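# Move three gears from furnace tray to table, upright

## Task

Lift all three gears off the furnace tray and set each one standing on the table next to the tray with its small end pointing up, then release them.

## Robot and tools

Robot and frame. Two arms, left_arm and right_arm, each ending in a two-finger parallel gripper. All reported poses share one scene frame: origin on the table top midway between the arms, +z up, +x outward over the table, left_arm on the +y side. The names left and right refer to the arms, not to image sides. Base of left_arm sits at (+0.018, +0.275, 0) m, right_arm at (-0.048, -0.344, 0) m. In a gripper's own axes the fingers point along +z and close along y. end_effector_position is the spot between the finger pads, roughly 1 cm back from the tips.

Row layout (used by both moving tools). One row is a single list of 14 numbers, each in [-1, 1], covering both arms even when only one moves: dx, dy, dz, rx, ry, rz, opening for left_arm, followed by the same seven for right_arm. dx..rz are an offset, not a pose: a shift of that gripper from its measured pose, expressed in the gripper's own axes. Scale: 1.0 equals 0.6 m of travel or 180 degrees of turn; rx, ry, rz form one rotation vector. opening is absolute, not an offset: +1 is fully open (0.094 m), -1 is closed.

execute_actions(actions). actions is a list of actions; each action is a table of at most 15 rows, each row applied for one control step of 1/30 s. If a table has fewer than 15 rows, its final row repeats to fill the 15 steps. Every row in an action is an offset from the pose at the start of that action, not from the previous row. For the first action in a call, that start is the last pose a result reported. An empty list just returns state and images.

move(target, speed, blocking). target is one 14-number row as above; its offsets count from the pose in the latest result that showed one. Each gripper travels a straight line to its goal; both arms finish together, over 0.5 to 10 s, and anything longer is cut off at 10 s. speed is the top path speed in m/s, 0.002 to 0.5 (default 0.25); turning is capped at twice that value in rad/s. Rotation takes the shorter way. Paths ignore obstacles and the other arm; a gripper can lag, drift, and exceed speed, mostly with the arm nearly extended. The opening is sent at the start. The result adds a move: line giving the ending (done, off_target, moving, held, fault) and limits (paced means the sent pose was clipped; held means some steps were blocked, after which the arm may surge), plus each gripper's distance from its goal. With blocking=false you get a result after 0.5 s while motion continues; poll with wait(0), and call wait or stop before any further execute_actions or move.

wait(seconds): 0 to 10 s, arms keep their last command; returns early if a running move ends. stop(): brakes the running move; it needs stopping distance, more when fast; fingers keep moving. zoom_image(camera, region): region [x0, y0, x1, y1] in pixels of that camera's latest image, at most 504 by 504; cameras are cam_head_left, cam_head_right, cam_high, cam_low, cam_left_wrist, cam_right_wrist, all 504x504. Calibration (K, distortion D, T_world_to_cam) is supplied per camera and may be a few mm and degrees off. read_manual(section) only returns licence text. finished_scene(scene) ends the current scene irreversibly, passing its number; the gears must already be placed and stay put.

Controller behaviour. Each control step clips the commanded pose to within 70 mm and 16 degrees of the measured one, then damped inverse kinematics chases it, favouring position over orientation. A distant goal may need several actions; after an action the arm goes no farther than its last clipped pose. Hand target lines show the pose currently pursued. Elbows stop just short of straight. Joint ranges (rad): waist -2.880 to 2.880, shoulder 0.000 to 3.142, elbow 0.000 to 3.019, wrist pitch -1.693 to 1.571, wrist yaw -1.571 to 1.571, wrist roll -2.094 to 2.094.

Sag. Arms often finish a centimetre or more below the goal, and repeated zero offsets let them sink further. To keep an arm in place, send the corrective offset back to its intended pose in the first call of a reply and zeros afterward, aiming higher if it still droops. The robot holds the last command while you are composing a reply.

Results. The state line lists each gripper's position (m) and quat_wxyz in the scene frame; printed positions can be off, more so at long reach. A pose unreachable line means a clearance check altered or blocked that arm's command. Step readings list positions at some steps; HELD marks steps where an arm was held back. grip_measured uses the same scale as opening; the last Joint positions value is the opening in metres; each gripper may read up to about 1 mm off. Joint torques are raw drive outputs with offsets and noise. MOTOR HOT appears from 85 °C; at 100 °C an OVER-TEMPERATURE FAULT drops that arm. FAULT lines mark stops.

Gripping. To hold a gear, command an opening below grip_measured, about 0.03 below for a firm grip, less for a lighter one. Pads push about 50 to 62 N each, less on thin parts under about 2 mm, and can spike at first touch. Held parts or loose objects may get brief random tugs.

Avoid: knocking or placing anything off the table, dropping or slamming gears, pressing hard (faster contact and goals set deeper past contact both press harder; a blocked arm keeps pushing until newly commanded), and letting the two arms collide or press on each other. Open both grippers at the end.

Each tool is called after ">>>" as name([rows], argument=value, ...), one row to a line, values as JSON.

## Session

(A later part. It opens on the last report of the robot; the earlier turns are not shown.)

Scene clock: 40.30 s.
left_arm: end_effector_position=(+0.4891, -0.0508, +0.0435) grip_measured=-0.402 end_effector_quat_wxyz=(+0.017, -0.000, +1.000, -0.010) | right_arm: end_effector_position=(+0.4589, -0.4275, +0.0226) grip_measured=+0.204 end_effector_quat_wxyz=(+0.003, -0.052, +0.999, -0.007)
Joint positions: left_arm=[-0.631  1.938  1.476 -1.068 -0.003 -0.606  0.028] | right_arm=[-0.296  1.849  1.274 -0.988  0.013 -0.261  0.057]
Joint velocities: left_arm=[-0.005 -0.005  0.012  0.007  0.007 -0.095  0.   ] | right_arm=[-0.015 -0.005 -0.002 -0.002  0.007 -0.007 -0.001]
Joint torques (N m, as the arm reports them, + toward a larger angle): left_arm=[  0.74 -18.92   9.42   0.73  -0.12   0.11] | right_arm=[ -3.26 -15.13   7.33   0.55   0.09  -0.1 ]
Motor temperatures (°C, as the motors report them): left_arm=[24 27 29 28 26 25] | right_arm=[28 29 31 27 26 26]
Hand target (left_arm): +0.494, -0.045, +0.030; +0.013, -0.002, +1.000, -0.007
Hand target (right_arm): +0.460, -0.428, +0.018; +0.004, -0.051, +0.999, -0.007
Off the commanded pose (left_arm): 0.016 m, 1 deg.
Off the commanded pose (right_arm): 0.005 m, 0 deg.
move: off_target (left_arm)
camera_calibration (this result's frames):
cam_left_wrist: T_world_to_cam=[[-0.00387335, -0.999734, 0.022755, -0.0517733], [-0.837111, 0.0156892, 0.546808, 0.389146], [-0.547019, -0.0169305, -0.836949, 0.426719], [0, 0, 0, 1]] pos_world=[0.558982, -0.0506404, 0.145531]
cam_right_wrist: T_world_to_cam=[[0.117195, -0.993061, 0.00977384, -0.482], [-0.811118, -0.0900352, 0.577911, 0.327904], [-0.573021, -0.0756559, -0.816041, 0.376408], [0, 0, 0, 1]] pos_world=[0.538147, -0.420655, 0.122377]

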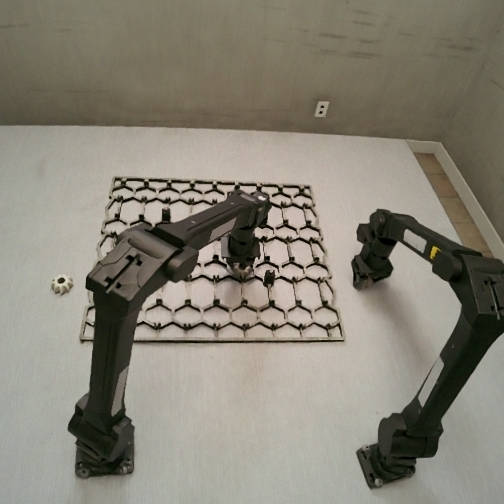

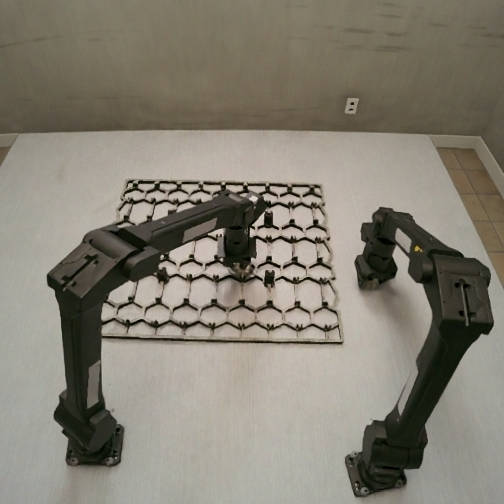

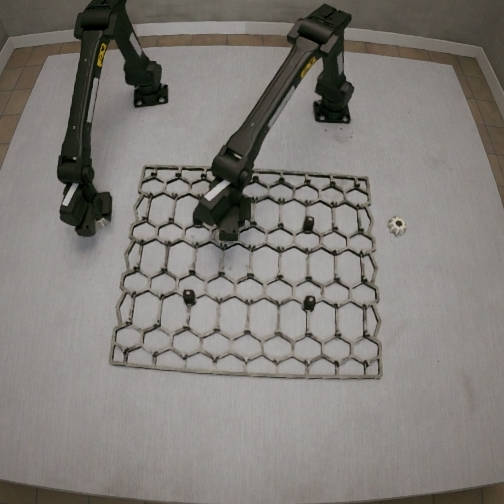

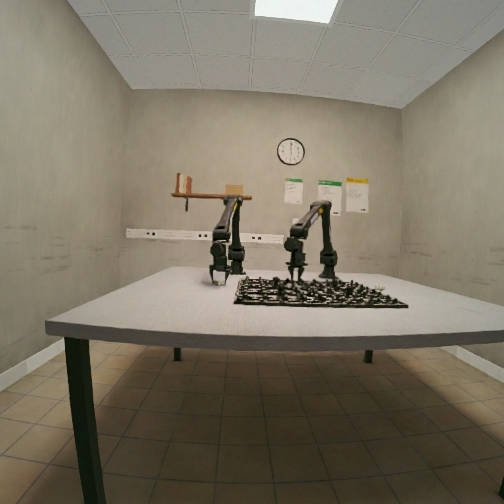

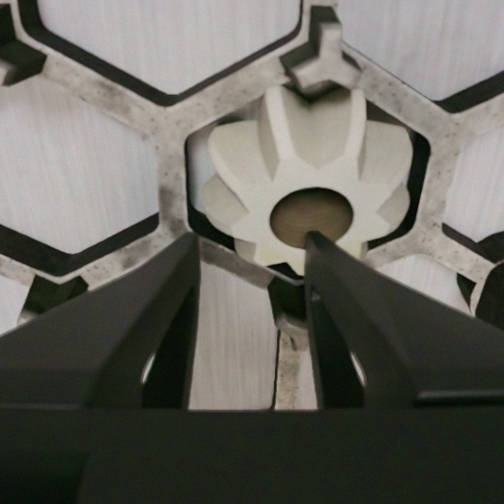

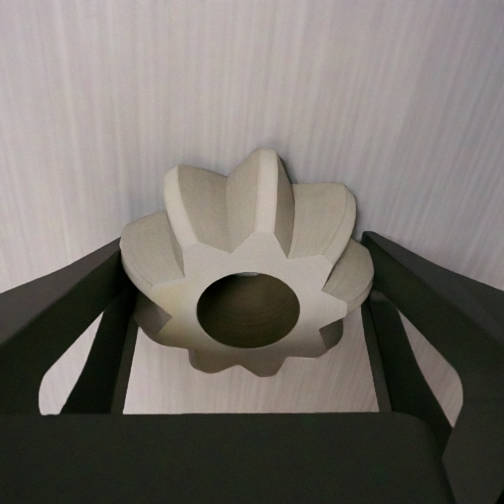

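>>> move(target=[-0.015,0.012,0.045,0,0,0,-0.4, 0,0,0,0,0,0,0.8], speed=0.03)

Scene clock: 41.87 s.
left_arm: end_effector_position=(+0.4946, -0.0498, +0.0339) grip_measured=-0.402 end_effector_quat_wxyz=(+0.025, +0.001, +1.000, -0.015) | right_arm: end_effector_position=(+0.4589, -0.4275, +0.0226) grip_measured=+0.798 end_effector_quat_wxyz=(+0.003, -0.052, +0.999, -0.007)
Joint positions: left_arm=[-0.624  1.95   1.466 -1.029 -0.003 -0.596  0.028] | right_arm=[-0.296  1.849  1.274 -0.988  0.013 -0.261  0.084]
Joint velocities: left_arm=[ 0.005 -0.005 -0.017 -0.012 -0.051 -0.081 -0.001] | right_arm=[-0.005 -0.015 -0.002  0.017 -0.022 -0.007 -0.   ]
Joint torques (N m, as the arm reports them, + toward a larger angle): left_arm=[  0.21 -17.54   9.22   0.98  -0.11   0.07] | right_arm=[ -2.79 -15.8    7.46   0.09   0.08  -0.1 ]
Motor temperatures (°C, as the motors report them): left_arm=[24 27 29 28 26 25] | right_arm=[28 29 31 27 26 26]
Hand target (left_arm): +0.499, -0.044, +0.017; +0.017, -0.000, +1.000, -0.010
Hand target (right_arm): +0.459, -0.428, +0.023; +0.003, -0.052, +0.999, -0.007
Off the commanded pose (left_arm): 0.019 m, 1 deg.
Off the commanded pose (right_arm): 0.000 m, 0 deg.
move: off_target (left_arm)
camera_calibration (this result's frames):
cam_left_wrist: T_world_to_cam=[[-0.0072963, -0.999469, 0.0317644, -0.0491554], [-0.844667, 0.0231626, 0.534791, 0.40356], [-0.535243, -0.0229284, -0.844387, 0.41584], [0, 0, 0, 1]] pos_world=[0.563091, -0.0489423, 0.136871]
cam_right_wrist: T_world_to_cam=[[0.117195, -0.993061, 0.00977384, -0.482], [-0.811118, -0.0900352, 0.577911, 0.327904], [-0.573021, -0.0756559, -0.816041, 0.376408], [0, 0, 0, 1]] pos_world=[0.538147, -0.420655, 0.122377]

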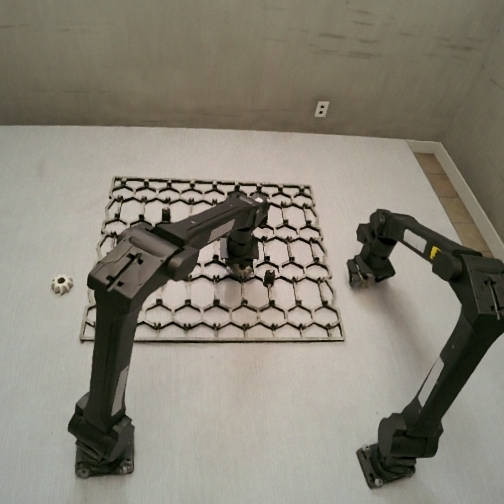

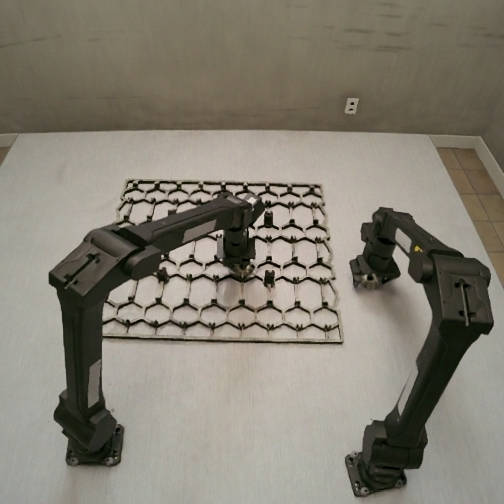

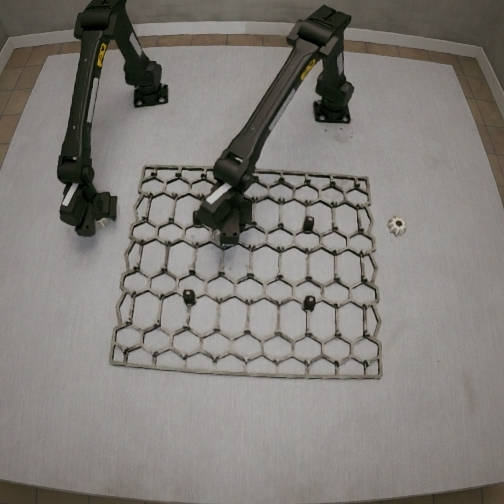

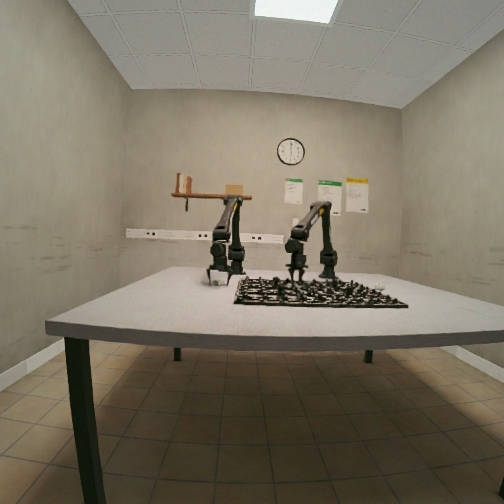

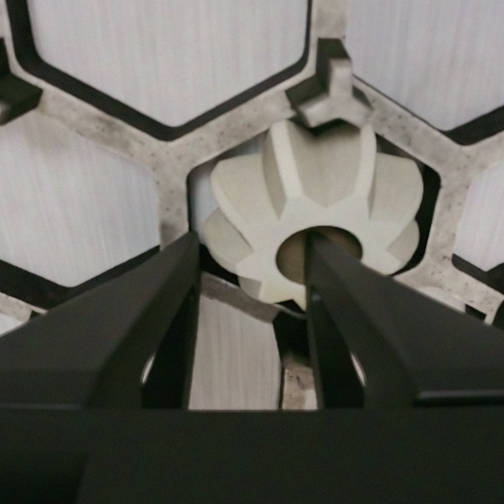

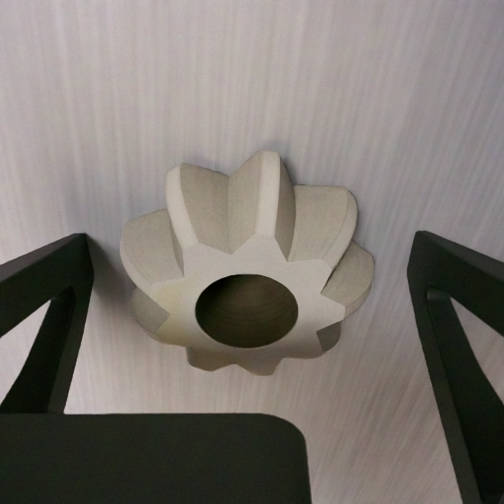

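Looks aligned. Descend a bit more; lift right away.

>>> move(target=[0,0.005,0.04,0,0.005,0,-0.4, -0.03,0,-0.2,0,-0.02,0,1], speed=0.08)

Scene clock: 43.83 s.
left_arm: end_effector_position=(+0.4951, -0.0508, +0.0306) grip_measured=-0.402 end_effector_quat_wxyz=(+0.028, +0.001, +0.999, -0.019) | right_arm: end_effector_position=(+0.4546, -0.4248, +0.1062) grip_measured=+1.000 end_effector_quat_wxyz=(-0.006, -0.052, +0.999, +0.001)
Joint positions: left_arm=[-0.624  1.95   1.455 -1.008 -0.    -0.596  0.028] | right_arm=[-0.296  1.75   1.378 -1.211  0.001 -0.261  0.094]
Joint velocities: left_arm=[-0.034 -0.015 -0.027 -0.002  0.007  0.066  0.001] | right_arm=[-0.024 -0.005  0.007 -0.012  0.037 -0.022  0.   ]
Joint torques (N m, as the arm reports them, + toward a larger angle): left_arm=[  0.11 -17.43   9.08   0.95   0.04   0.08] | right_arm=[ -3.19 -17.6   13.09  -0.72  -0.07  -0.04]
Motor temperatures (°C, as the motors report them): left_arm=[24 27 29 28 26 25] | right_arm=[28 29 31 27 26 26]
Hand target (left_arm): +0.496, -0.047, +0.010; +0.017, +0.001, +1.000, -0.015
Hand target (right_arm): +0.474, -0.424, +0.143; +0.034, -0.052, +0.998, -0.005
Off the commanded pose (left_arm): 0.021 m, 1 deg.
Off the commanded pose (right_arm): 0.042 m, 5 deg.
move: off_target (left_arm, right_arm)
camera_calibration (this result's frames):
cam_left_wrist: T_world_to_cam=[[-0.00776811, -0.999143, 0.040666, -0.0500423], [-0.848773, 0.0280895, 0.52801, 0.408257], [-0.5287, -0.0304146, -0.848264, 0.409797], [0, 0, 0, 1]] pos_world=[0.562788, -0.0490033, 0.134087]
cam_right_wrist: T_world_to_cam=[[0.117195, -0.993084, -0.00709322, -0.477799], [-0.800531, -0.0986933, 0.591109, 0.266404], [-0.587721, -0.0635965, -0.80656, 0.453173], [0, 0, 0, 1]] pos_world=[0.5356, -0.419382, 0.204648]

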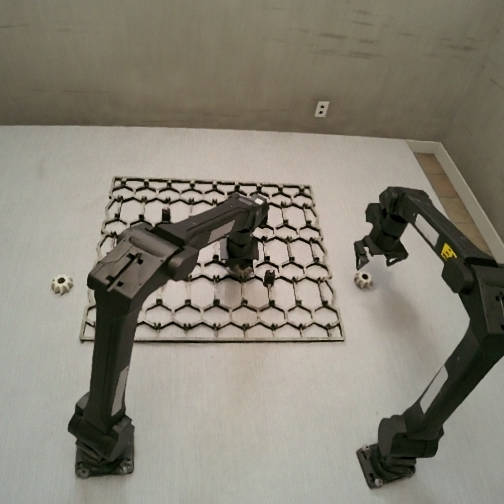

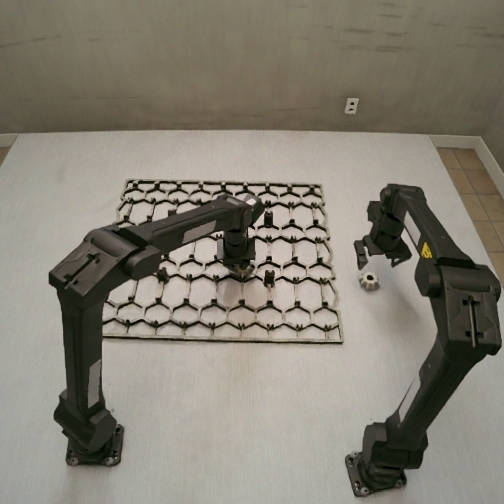

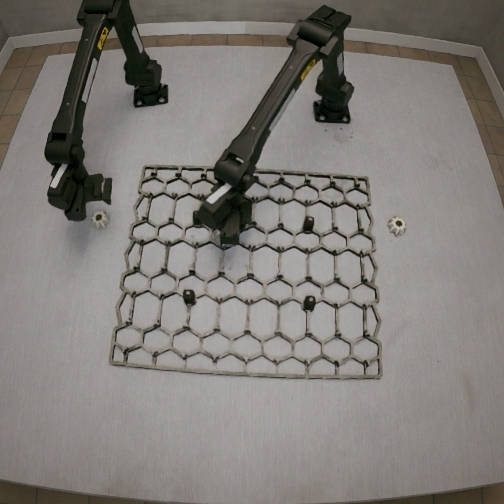

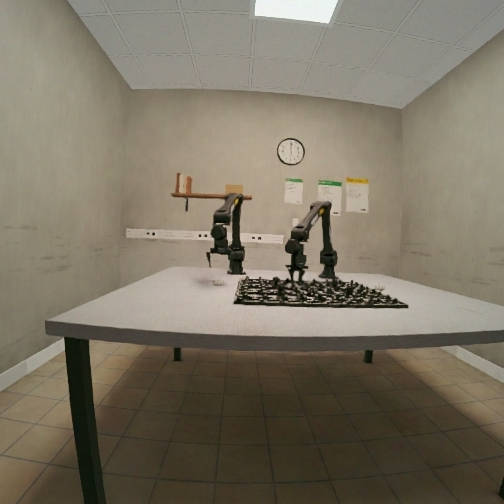

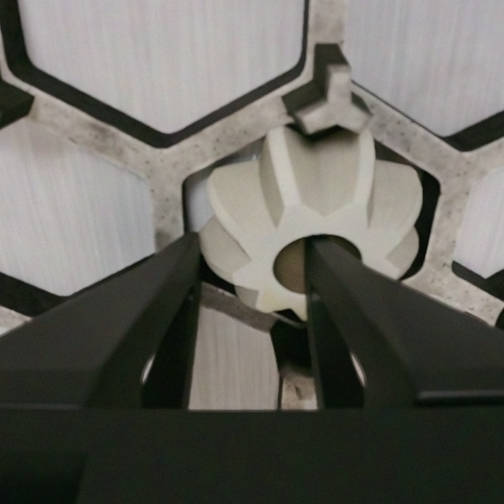

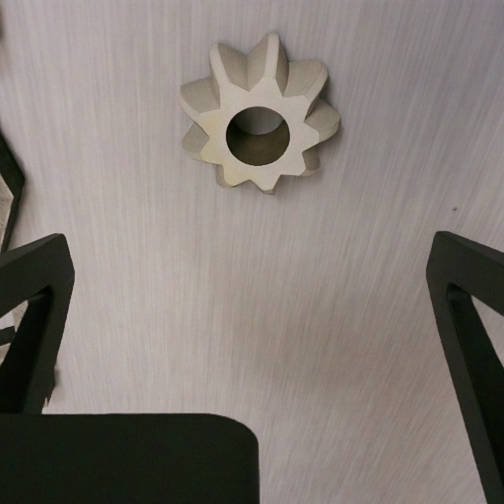

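Close and see.

>>> move(target=[0,0,0.01,0,0,0,-1, 0,0,0,0,0,0,1])

>>> move(target=[-0.03,0,-0.13,0,-0.01,0,-1, 0,0,0,0,0,0,1], speed=0.04)

Scene clock: 44.63 s.
left_arm: end_effector_position=(+0.4966, -0.0480, +0.0395) grip_measured=-0.981 end_effector_quat_wxyz=(+0.035, -0.001, +0.999, -0.021) | right_arm: end_effector_position=(+0.4546, -0.4248, +0.1062) grip_measured=+1.000 end_effector_quat_wxyz=(-0.006, -0.052, +0.999, +0.001)
Joint positions: left_arm=[-0.62   1.932  1.452 -1.01  -0.005 -0.597  0.001] | right_arm=[-0.296  1.75   1.378 -1.211  0.001 -0.261  0.094]
Joint velocities: left_arm=[-0.005 -0.005 -0.022 -0.002  0.081  0.037  0.   ] | right_arm=[ 0.015 -0.005 -0.022  0.017 -0.051  0.022  0.   ]
Joint torques (N m, as the arm reports them, + toward a larger angle): left_arm=[ -0.4  -18.34   9.21   1.13   0.02   0.03] | right_arm=[ -3.05 -14.78   8.52  -0.02   0.02  -0.1 ]
Motor temperatures (°C, as the motors report them): left_arm=[24 27 29 28 26 25] | right_arm=[28 29 31 27 26 26]
Hand target (left_arm): +0.495, -0.051, +0.025; +0.028, +0.002, +0.999, -0.019
Hand target (right_arm): +0.455, -0.425, +0.106; -0.006, -0.052, +0.999, +0.001
Off the commanded pose (left_arm): 0.015 m, 1 deg.
Off the commanded pose (right_arm): 0.000 m, 0 deg.
move: off_target (left_arm)
camera_calibration (this result's frames):
cam_left_wrist: T_world_to_cam=[[-0.00298636, -0.999052, 0.0434371, -0.0501438], [-0.855619, 0.0250359, 0.517, 0.408366], [-0.517597, -0.0356217, -0.854882, 0.412689], [0, 0, 0, 1]] pos_world=[0.562863, -0.0456194, 0.143854]
cam_right_wrist: T_world_to_cam=[[0.117195, -0.993084, -0.00709322, -0.477799], [-0.800531, -0.0986933, 0.591109, 0.266404], [-0.587721, -0.0635965, -0.80656, 0.453173], [0, 0, 0, 1]] pos_world=[0.5356, -0.419382, 0.204648]

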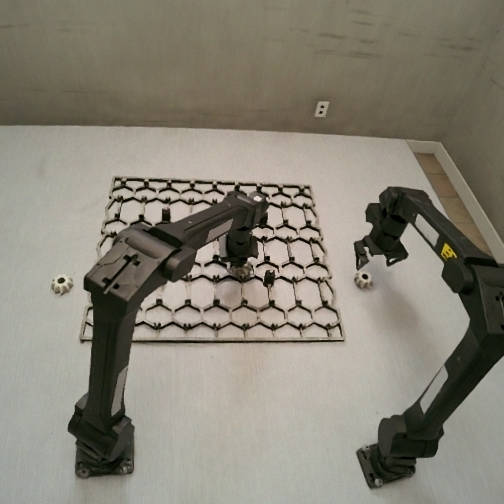

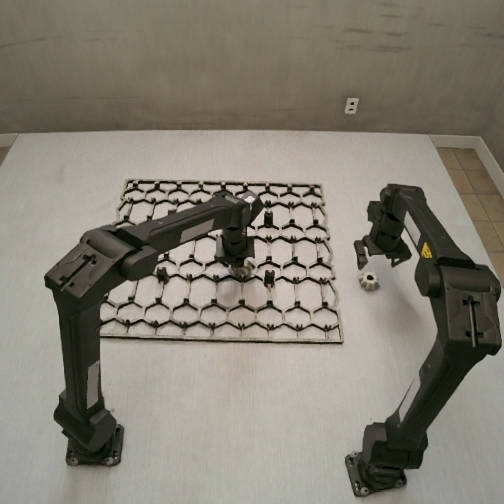

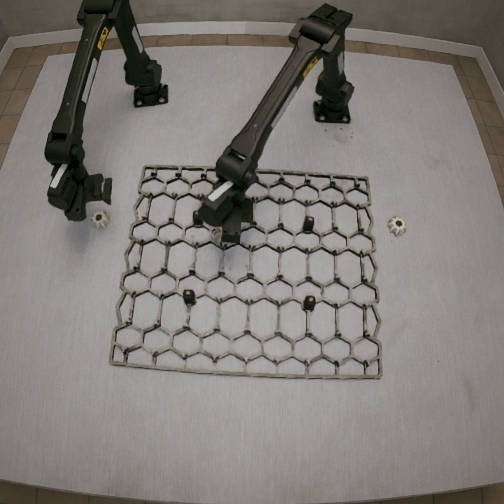

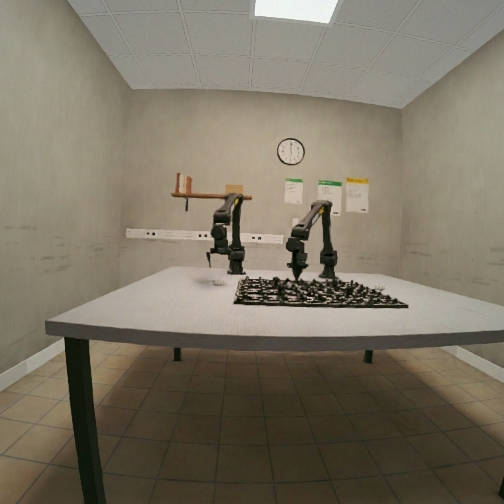

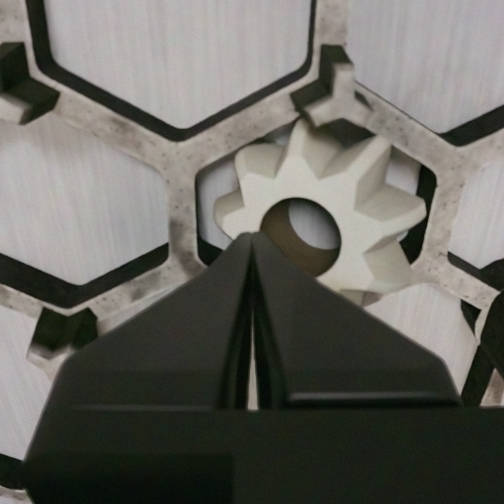

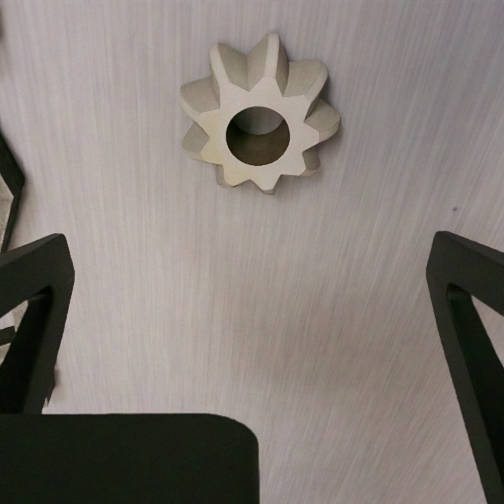

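Scene clock: 47.00 s.
left_arm: end_effector_position=(+0.4933, -0.0434, +0.0927) grip_measured=-0.981 end_effector_quat_wxyz=(+0.029, -0.001, +1.000, -0.010) | right_arm: end_effector_position=(+0.4546, -0.4248, +0.1062) grip_measured=+1.000 end_effector_quat_wxyz=(-0.006, -0.052, +0.999, +0.001)
Joint positions: left_arm=[-0.62   1.874  1.517 -1.154 -0.016 -0.596  0.001] | right_arm=[-0.296  1.75   1.378 -1.211  0.001 -0.261  0.094]
Joint velocities: left_arm=[ 0.034 -0.005 -0.002 -0.017 -0.095 -0.022 -0.001] | right_arm=[ 0.005  0.005 -0.017  0.007 -0.037 -0.007  0.   ]
Joint torques (N m, as the arm reports them, + toward a larger angle): left_arm=[  0.11 -21.63  13.5   -0.02  -0.29   0.1 ] | right_arm=[ -2.76 -15.47   8.26   0.02   0.01  -0.13]
Motor temperatures (°C, as the motors report them): left_arm=[24 27 29 28 26 25] | right_arm=[28 29 31 27 26 26]
Hand target (left_arm): +0.507, -0.045, +0.119; +0.051, -0.002, +0.998, -0.021
Hand target (right_arm): +0.455, -0.425, +0.106; -0.006, -0.052, +0.999, +0.001
Off the commanded pose (left_arm): 0.030 m, 3 deg.
Off the commanded pose (right_arm): 0.000 m, 0 deg.
move: off_target (left_arm)
camera_calibration (this result's frames):
cam_left_wrist: T_world_to_cam=[[-0.00296462, -0.999749, 0.0221945, -0.0459346], [-0.849901, 0.0142141, 0.52675, 0.373701], [-0.526934, -0.0173015, -0.84973, 0.461594], [0, 0, 0, 1]] pos_world=[0.560702, -0.0432487, 0.196403]
cam_right_wrist: T_world_to_cam=[[0.117195, -0.993084, -0.00709322, -0.477799], [-0.800531, -0.0986933, 0.591109, 0.266404], [-0.587721, -0.0635965, -0.80656, 0.453173], [0, 0, 0, 1]] pos_world=[0.5356, -0.419382, 0.204648]

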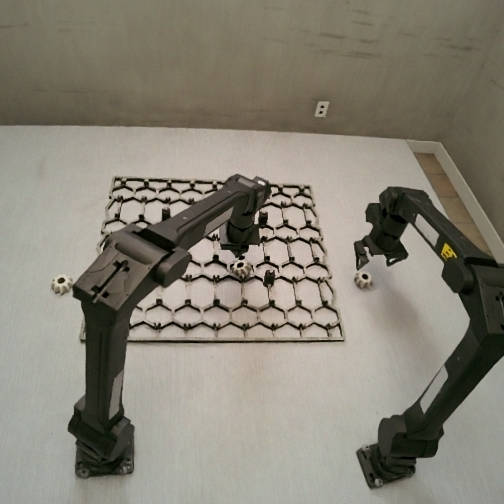

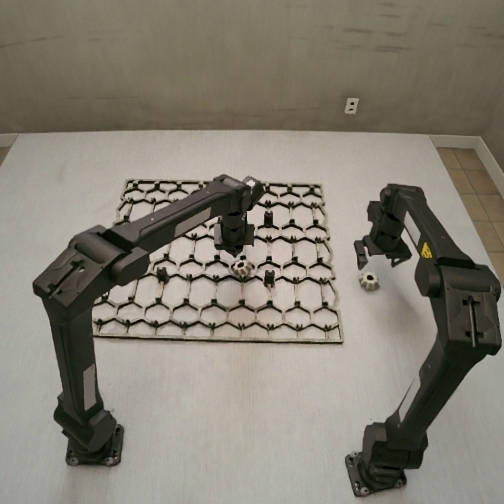

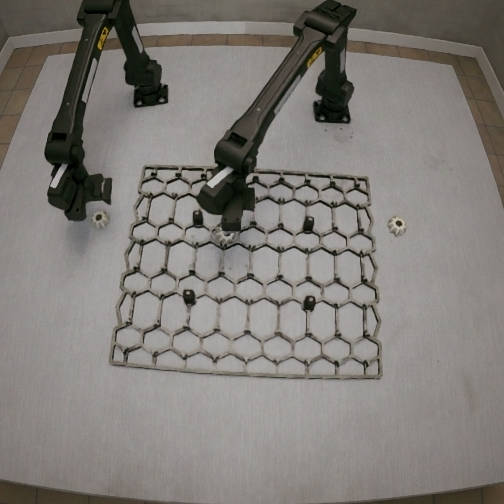

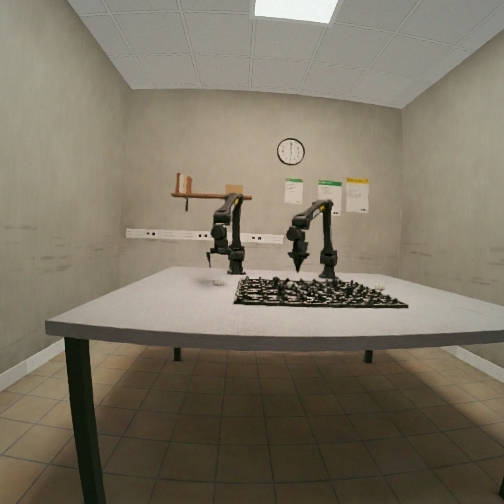

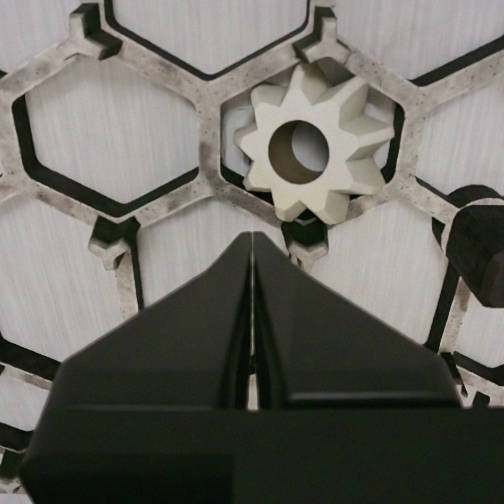

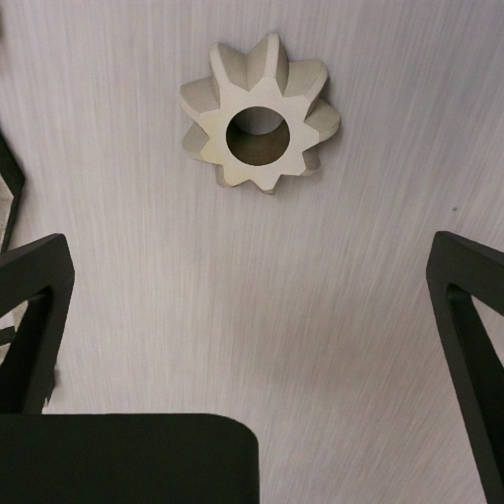

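>>> move(target=[-0.007,-0.015,0.075,0.105,0.015,0,0.6, 0,0,0,0,0,0,1], speed=0.08)

Scene clock: 49.63 s.
left_arm: end_effector_position=(+0.4951, -0.0573, +0.0570) grip_measured=+0.598 end_effector_quat_wxyz=(+0.003, +0.006, +0.985, -0.173) | right_arm: end_effector_position=(+0.4546, -0.4248, +0.1062) grip_measured=+1.000 end_effector_quat_wxyz=(-0.006, -0.052, +0.999, +0.001)
Joint positions: left_arm=[-0.547  1.874  1.383 -0.899  0.297 -0.537  0.075] | right_arm=[-0.296  1.75   1.378 -1.211  0.001 -0.261  0.094]
Joint velocities: left_arm=[ 0.005 -0.015 -0.017 -0.002  0.022  0.037  0.001] | right_arm=[ 0.005 -0.005 -0.002  0.002  0.007  0.022  0.   ]
Joint torques (N m, as the arm reports them, + toward a larger angle): left_arm=[  0.88 -17.97   9.41   1.39   0.21   0.13] | right_arm=[ -3.12 -15.8    8.13  -0.1    0.06  -0.08]
Motor temperatures (°C, as the motors report them): left_arm=[24 27 29 28 26 25] | right_arm=[28 29 31 27 26 26]
Hand target (left_arm): +0.501, -0.053, +0.048; +0.003, +0.005, +0.985, -0.174
Hand target (right_arm): +0.455, -0.425, +0.106; -0.006, -0.052, +0.999, +0.001
Off the commanded pose (left_arm): 0.011 m, 0 deg.
Off the commanded pose (right_arm): 0.000 m, 0 deg.
move: off_target (left_arm)
camera_calibration (this result's frames):
cam_left_wrist: T_world_to_cam=[[-0.0160497, -0.939497, 0.342181, -0.0673112], [-0.819303, 0.208524, 0.534097, 0.389881], [-0.573136, -0.271778, -0.77308, 0.435883], [0, 0, 0, 1]] pos_world=[0.568171, -0.026075, 0.15177]
cam_right_wrist: T_world_to_cam=[[0.117195, -0.993084, -0.00709322, -0.477799], [-0.800531, -0.0986933, 0.591109, 0.266404], [-0.587721, -0.0635965, -0.80656, 0.453173], [0, 0, 0, 1]] pos_world=[0.5356, -0.419382, 0.204648]

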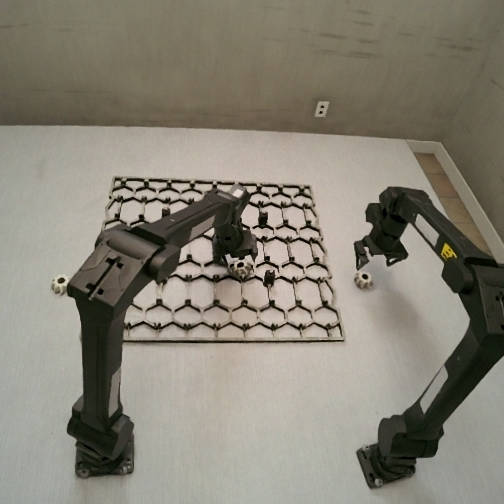

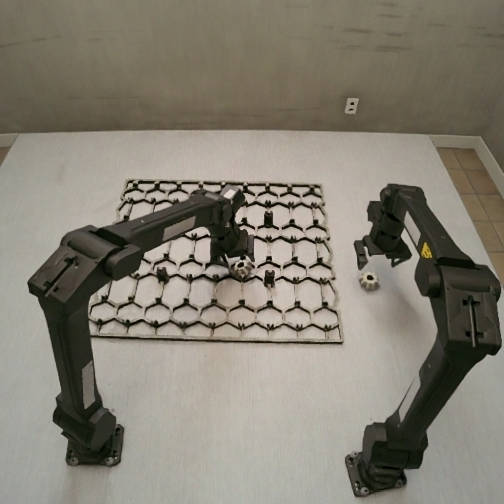

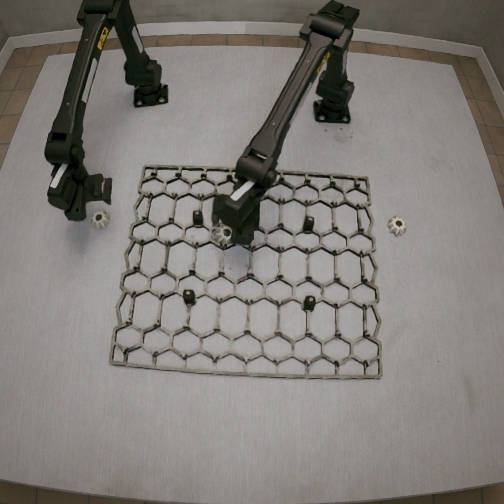

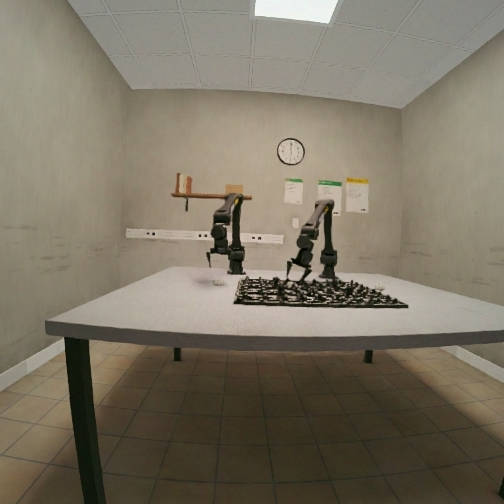

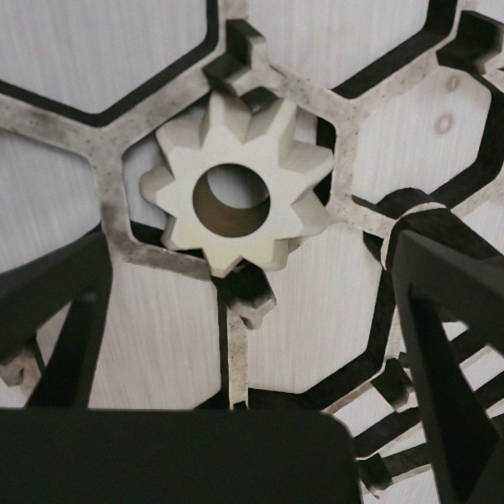

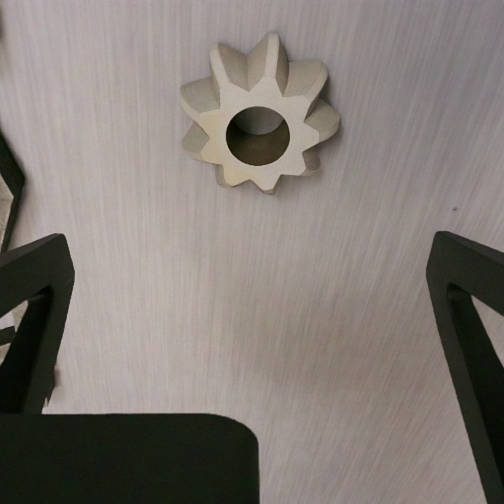

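>>> move(target=[-0.016,0.012,0.075,0,0,0,0.45, 0,0,0,0,0,0,1], speed=0.04)

Scene clock: 51.27 s.
left_arm: end_effector_position=(+0.5049, -0.0629, +0.0375) grip_measured=+0.452 end_effector_quat_wxyz=(+0.013, +0.007, +0.984, -0.178) | right_arm: end_effector_position=(+0.4546, -0.4248, +0.1062) grip_measured=+1.000 end_effector_quat_wxyz=(-0.006, -0.052, +0.999, +0.001)
Joint positions: left_arm=[-0.547  1.914  1.383 -0.836  0.297 -0.537  0.068] | right_arm=[-0.296  1.75   1.378 -1.211  0.001 -0.261  0.094]
Joint velocities: left_arm=[ 0.005 -0.005 -0.002 -0.022  0.007 -0.007  0.001] | right_arm=[-0.024  0.005  0.017 -0.002 -0.022  0.066  0.   ]
Joint torques (N m, as the arm reports them, + toward a larger angle): left_arm=[ -0.85 -15.99   9.34   1.82  -0.01   0.04] | right_arm=[ -3.11 -15.77   8.42  -0.03   0.03  -0.09]
Motor temperatures (°C, as the motors report them): left_arm=[24 27 29 28 26 25] | right_arm=[28 29 31 27 26 26]
Hand target (left_arm): +0.505, -0.065, +0.013; +0.003, +0.006, +0.985, -0.172
Hand target (right_arm): +0.455, -0.425, +0.106; -0.006, -0.052, +0.999, +0.001
Off the commanded pose (left_arm): 0.025 m, 1 deg.
Off the commanded pose (right_arm): 0.000 m, 0 deg.
move: off_target (left_arm)
camera_calibration (this result's frames):
cam_left_wrist: T_world_to_cam=[[-0.0225627, -0.935543, 0.352492, -0.0626287], [-0.829726, 0.214213, 0.51543, 0.41585], [-0.557715, -0.280842, -0.781077, 0.416841], [0, 0, 0, 1]] pos_world=[0.576107, -0.0306057, 0.13332]
cam_right_wrist: T_world_to_cam=[[0.117195, -0.993084, -0.00709322, -0.477799], [-0.800531, -0.0986933, 0.591109, 0.266404], [-0.587721, -0.0635965, -0.80656, 0.453173], [0, 0, 0, 1]] pos_world=[0.5356, -0.419382, 0.204648]

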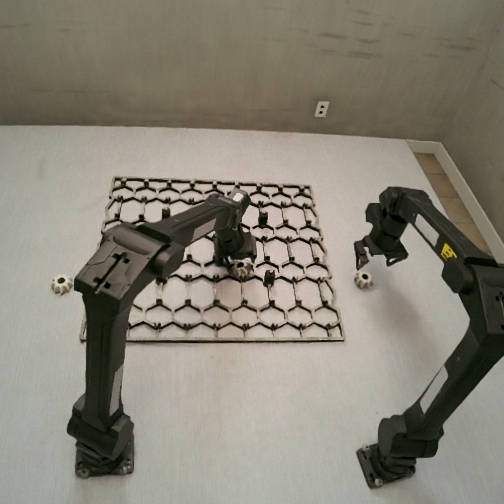

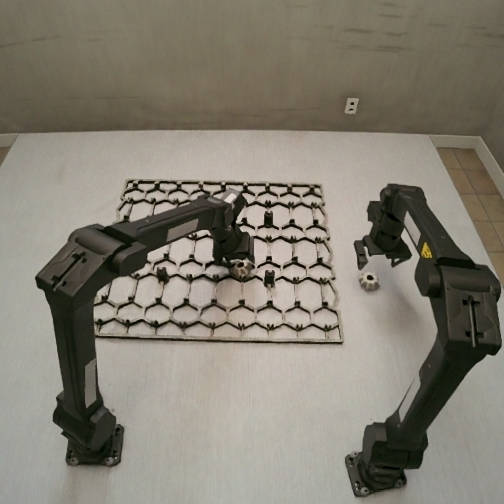

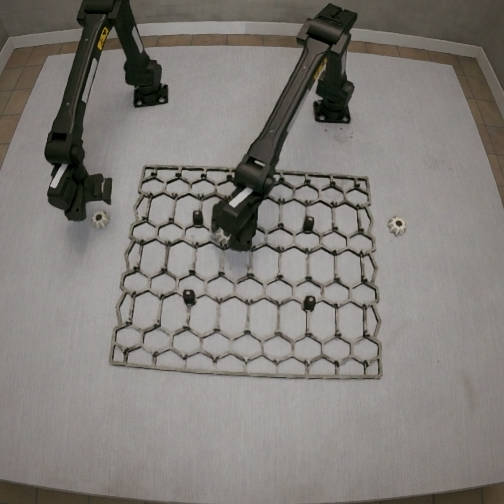

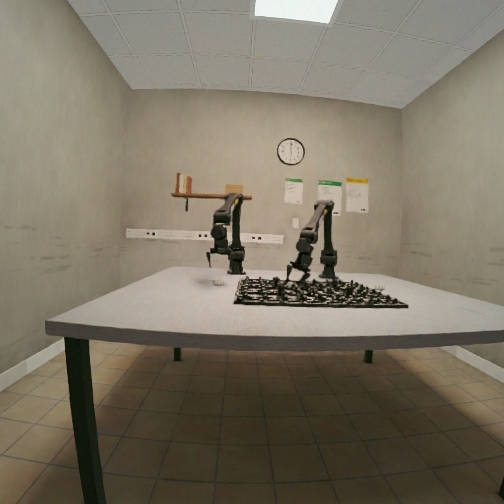

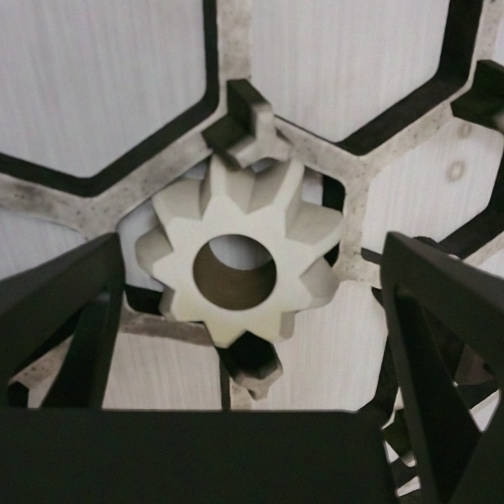

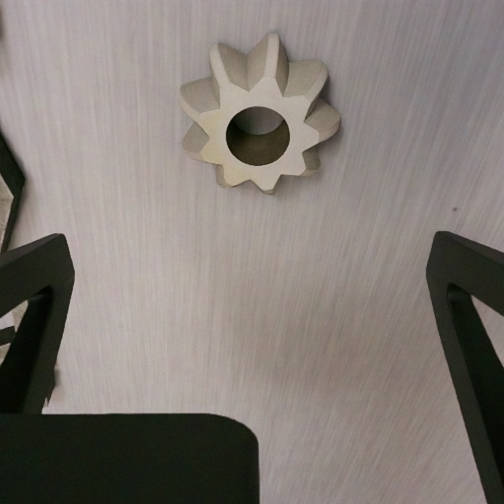

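>>> move(target=[0,0,0.05,0,0,0,0.28, 0,0,0,0,0,0,1], speed=0.03)

Scene clock: 52.57 s.
left_arm: end_effector_position=(+0.5096, -0.0654, +0.0358) grip_measured=+0.282 end_effector_quat_wxyz=(+0.024, +0.005, +0.983, -0.184) | right_arm: end_effector_position=(+0.4546, -0.4248, +0.1062) grip_measured=+1.000 end_effector_quat_wxyz=(-0.006, -0.052, +0.999, +0.001)
Joint positions: left_arm=[-0.547  1.915  1.377 -0.801  0.295 -0.546  0.06 ] | right_arm=[-0.296  1.75   1.378 -1.211  0.001 -0.261  0.094]
Joint velocities: left_arm=[-0.005 -0.015  0.017  0.012 -0.007 -0.037 -0.001] | right_arm=[-0.015 -0.005  0.007 -0.007  0.007  0.022  0.   ]
Joint torques (N m, as the arm reports them, + toward a larger angle): left_arm=[ -1.57 -16.15   9.1    1.96   0.01   0.06] | right_arm=[ -3.83 -15.01   8.52  -0.22   0.01  -0.08]
Motor temperatures (°C, as the motors report them): left_arm=[24 27 29 28 26 25] | right_arm=[28 29 31 27 26 26]
Hand target (left_arm): +0.505, -0.073, +0.010; +0.012, +0.007, +0.984, -0.178
Hand target (right_arm): +0.455, -0.425, +0.106; -0.006, -0.052, +0.999, +0.001
Off the commanded pose (left_arm): 0.028 m, 1 deg.
Off the commanded pose (right_arm): 0.000 m, 0 deg.
move: off_target (left_arm)
camera_calibration (this result's frames):
cam_left_wrist: T_world_to_cam=[[-0.0224914, -0.93149, 0.36307, -0.0644231], [-0.84235, 0.213255, 0.494943, 0.428184], [-0.538461, -0.2947, -0.789438, 0.407021], [0, 0, 0, 1]] pos_world=[0.578397, -0.0313726, 0.132781]
cam_right_wrist: T_world_to_cam=[[0.117195, -0.993084, -0.00709322, -0.477799], [-0.800531, -0.0986933, 0.591109, 0.266404], [-0.587721, -0.0635965, -0.80656, 0.453173], [0, 0, 0, 1]] pos_world=[0.5356, -0.419382, 0.204648]

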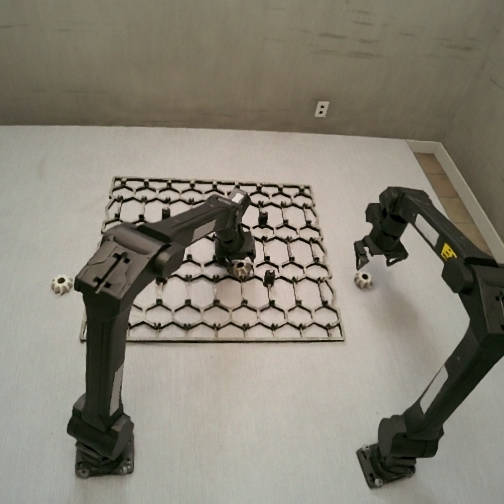

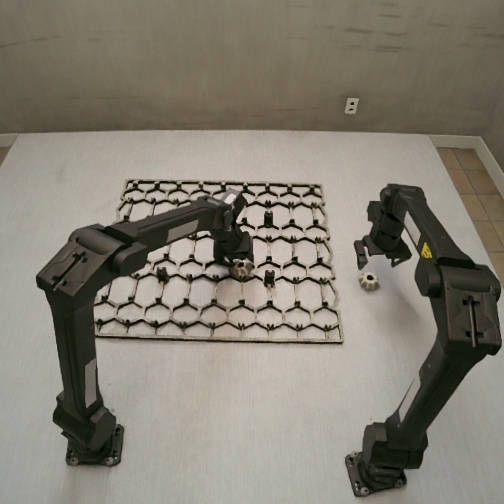

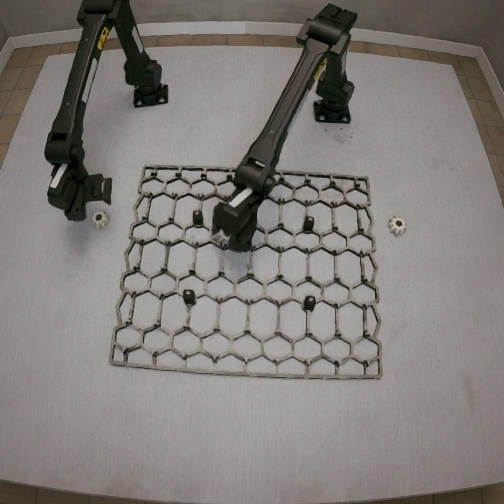

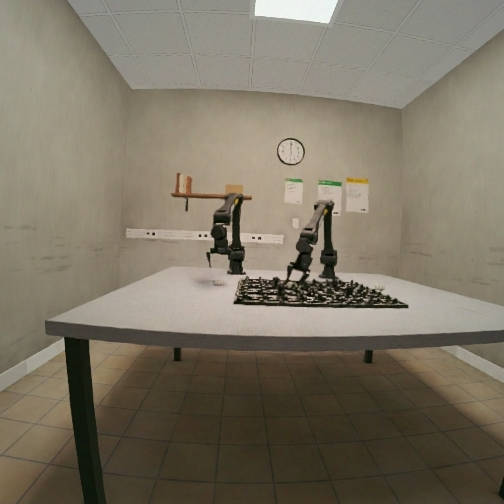

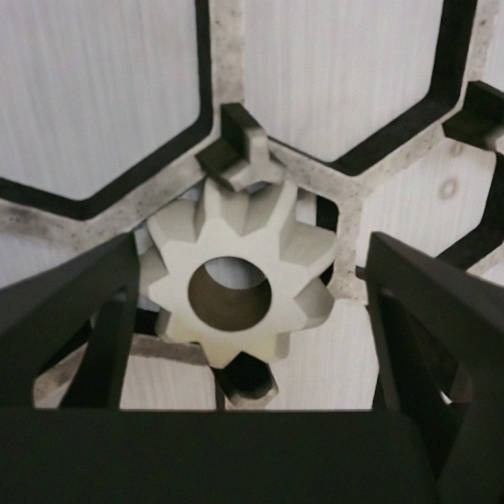

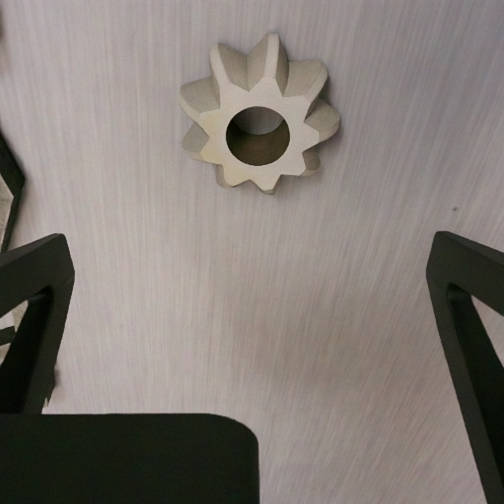

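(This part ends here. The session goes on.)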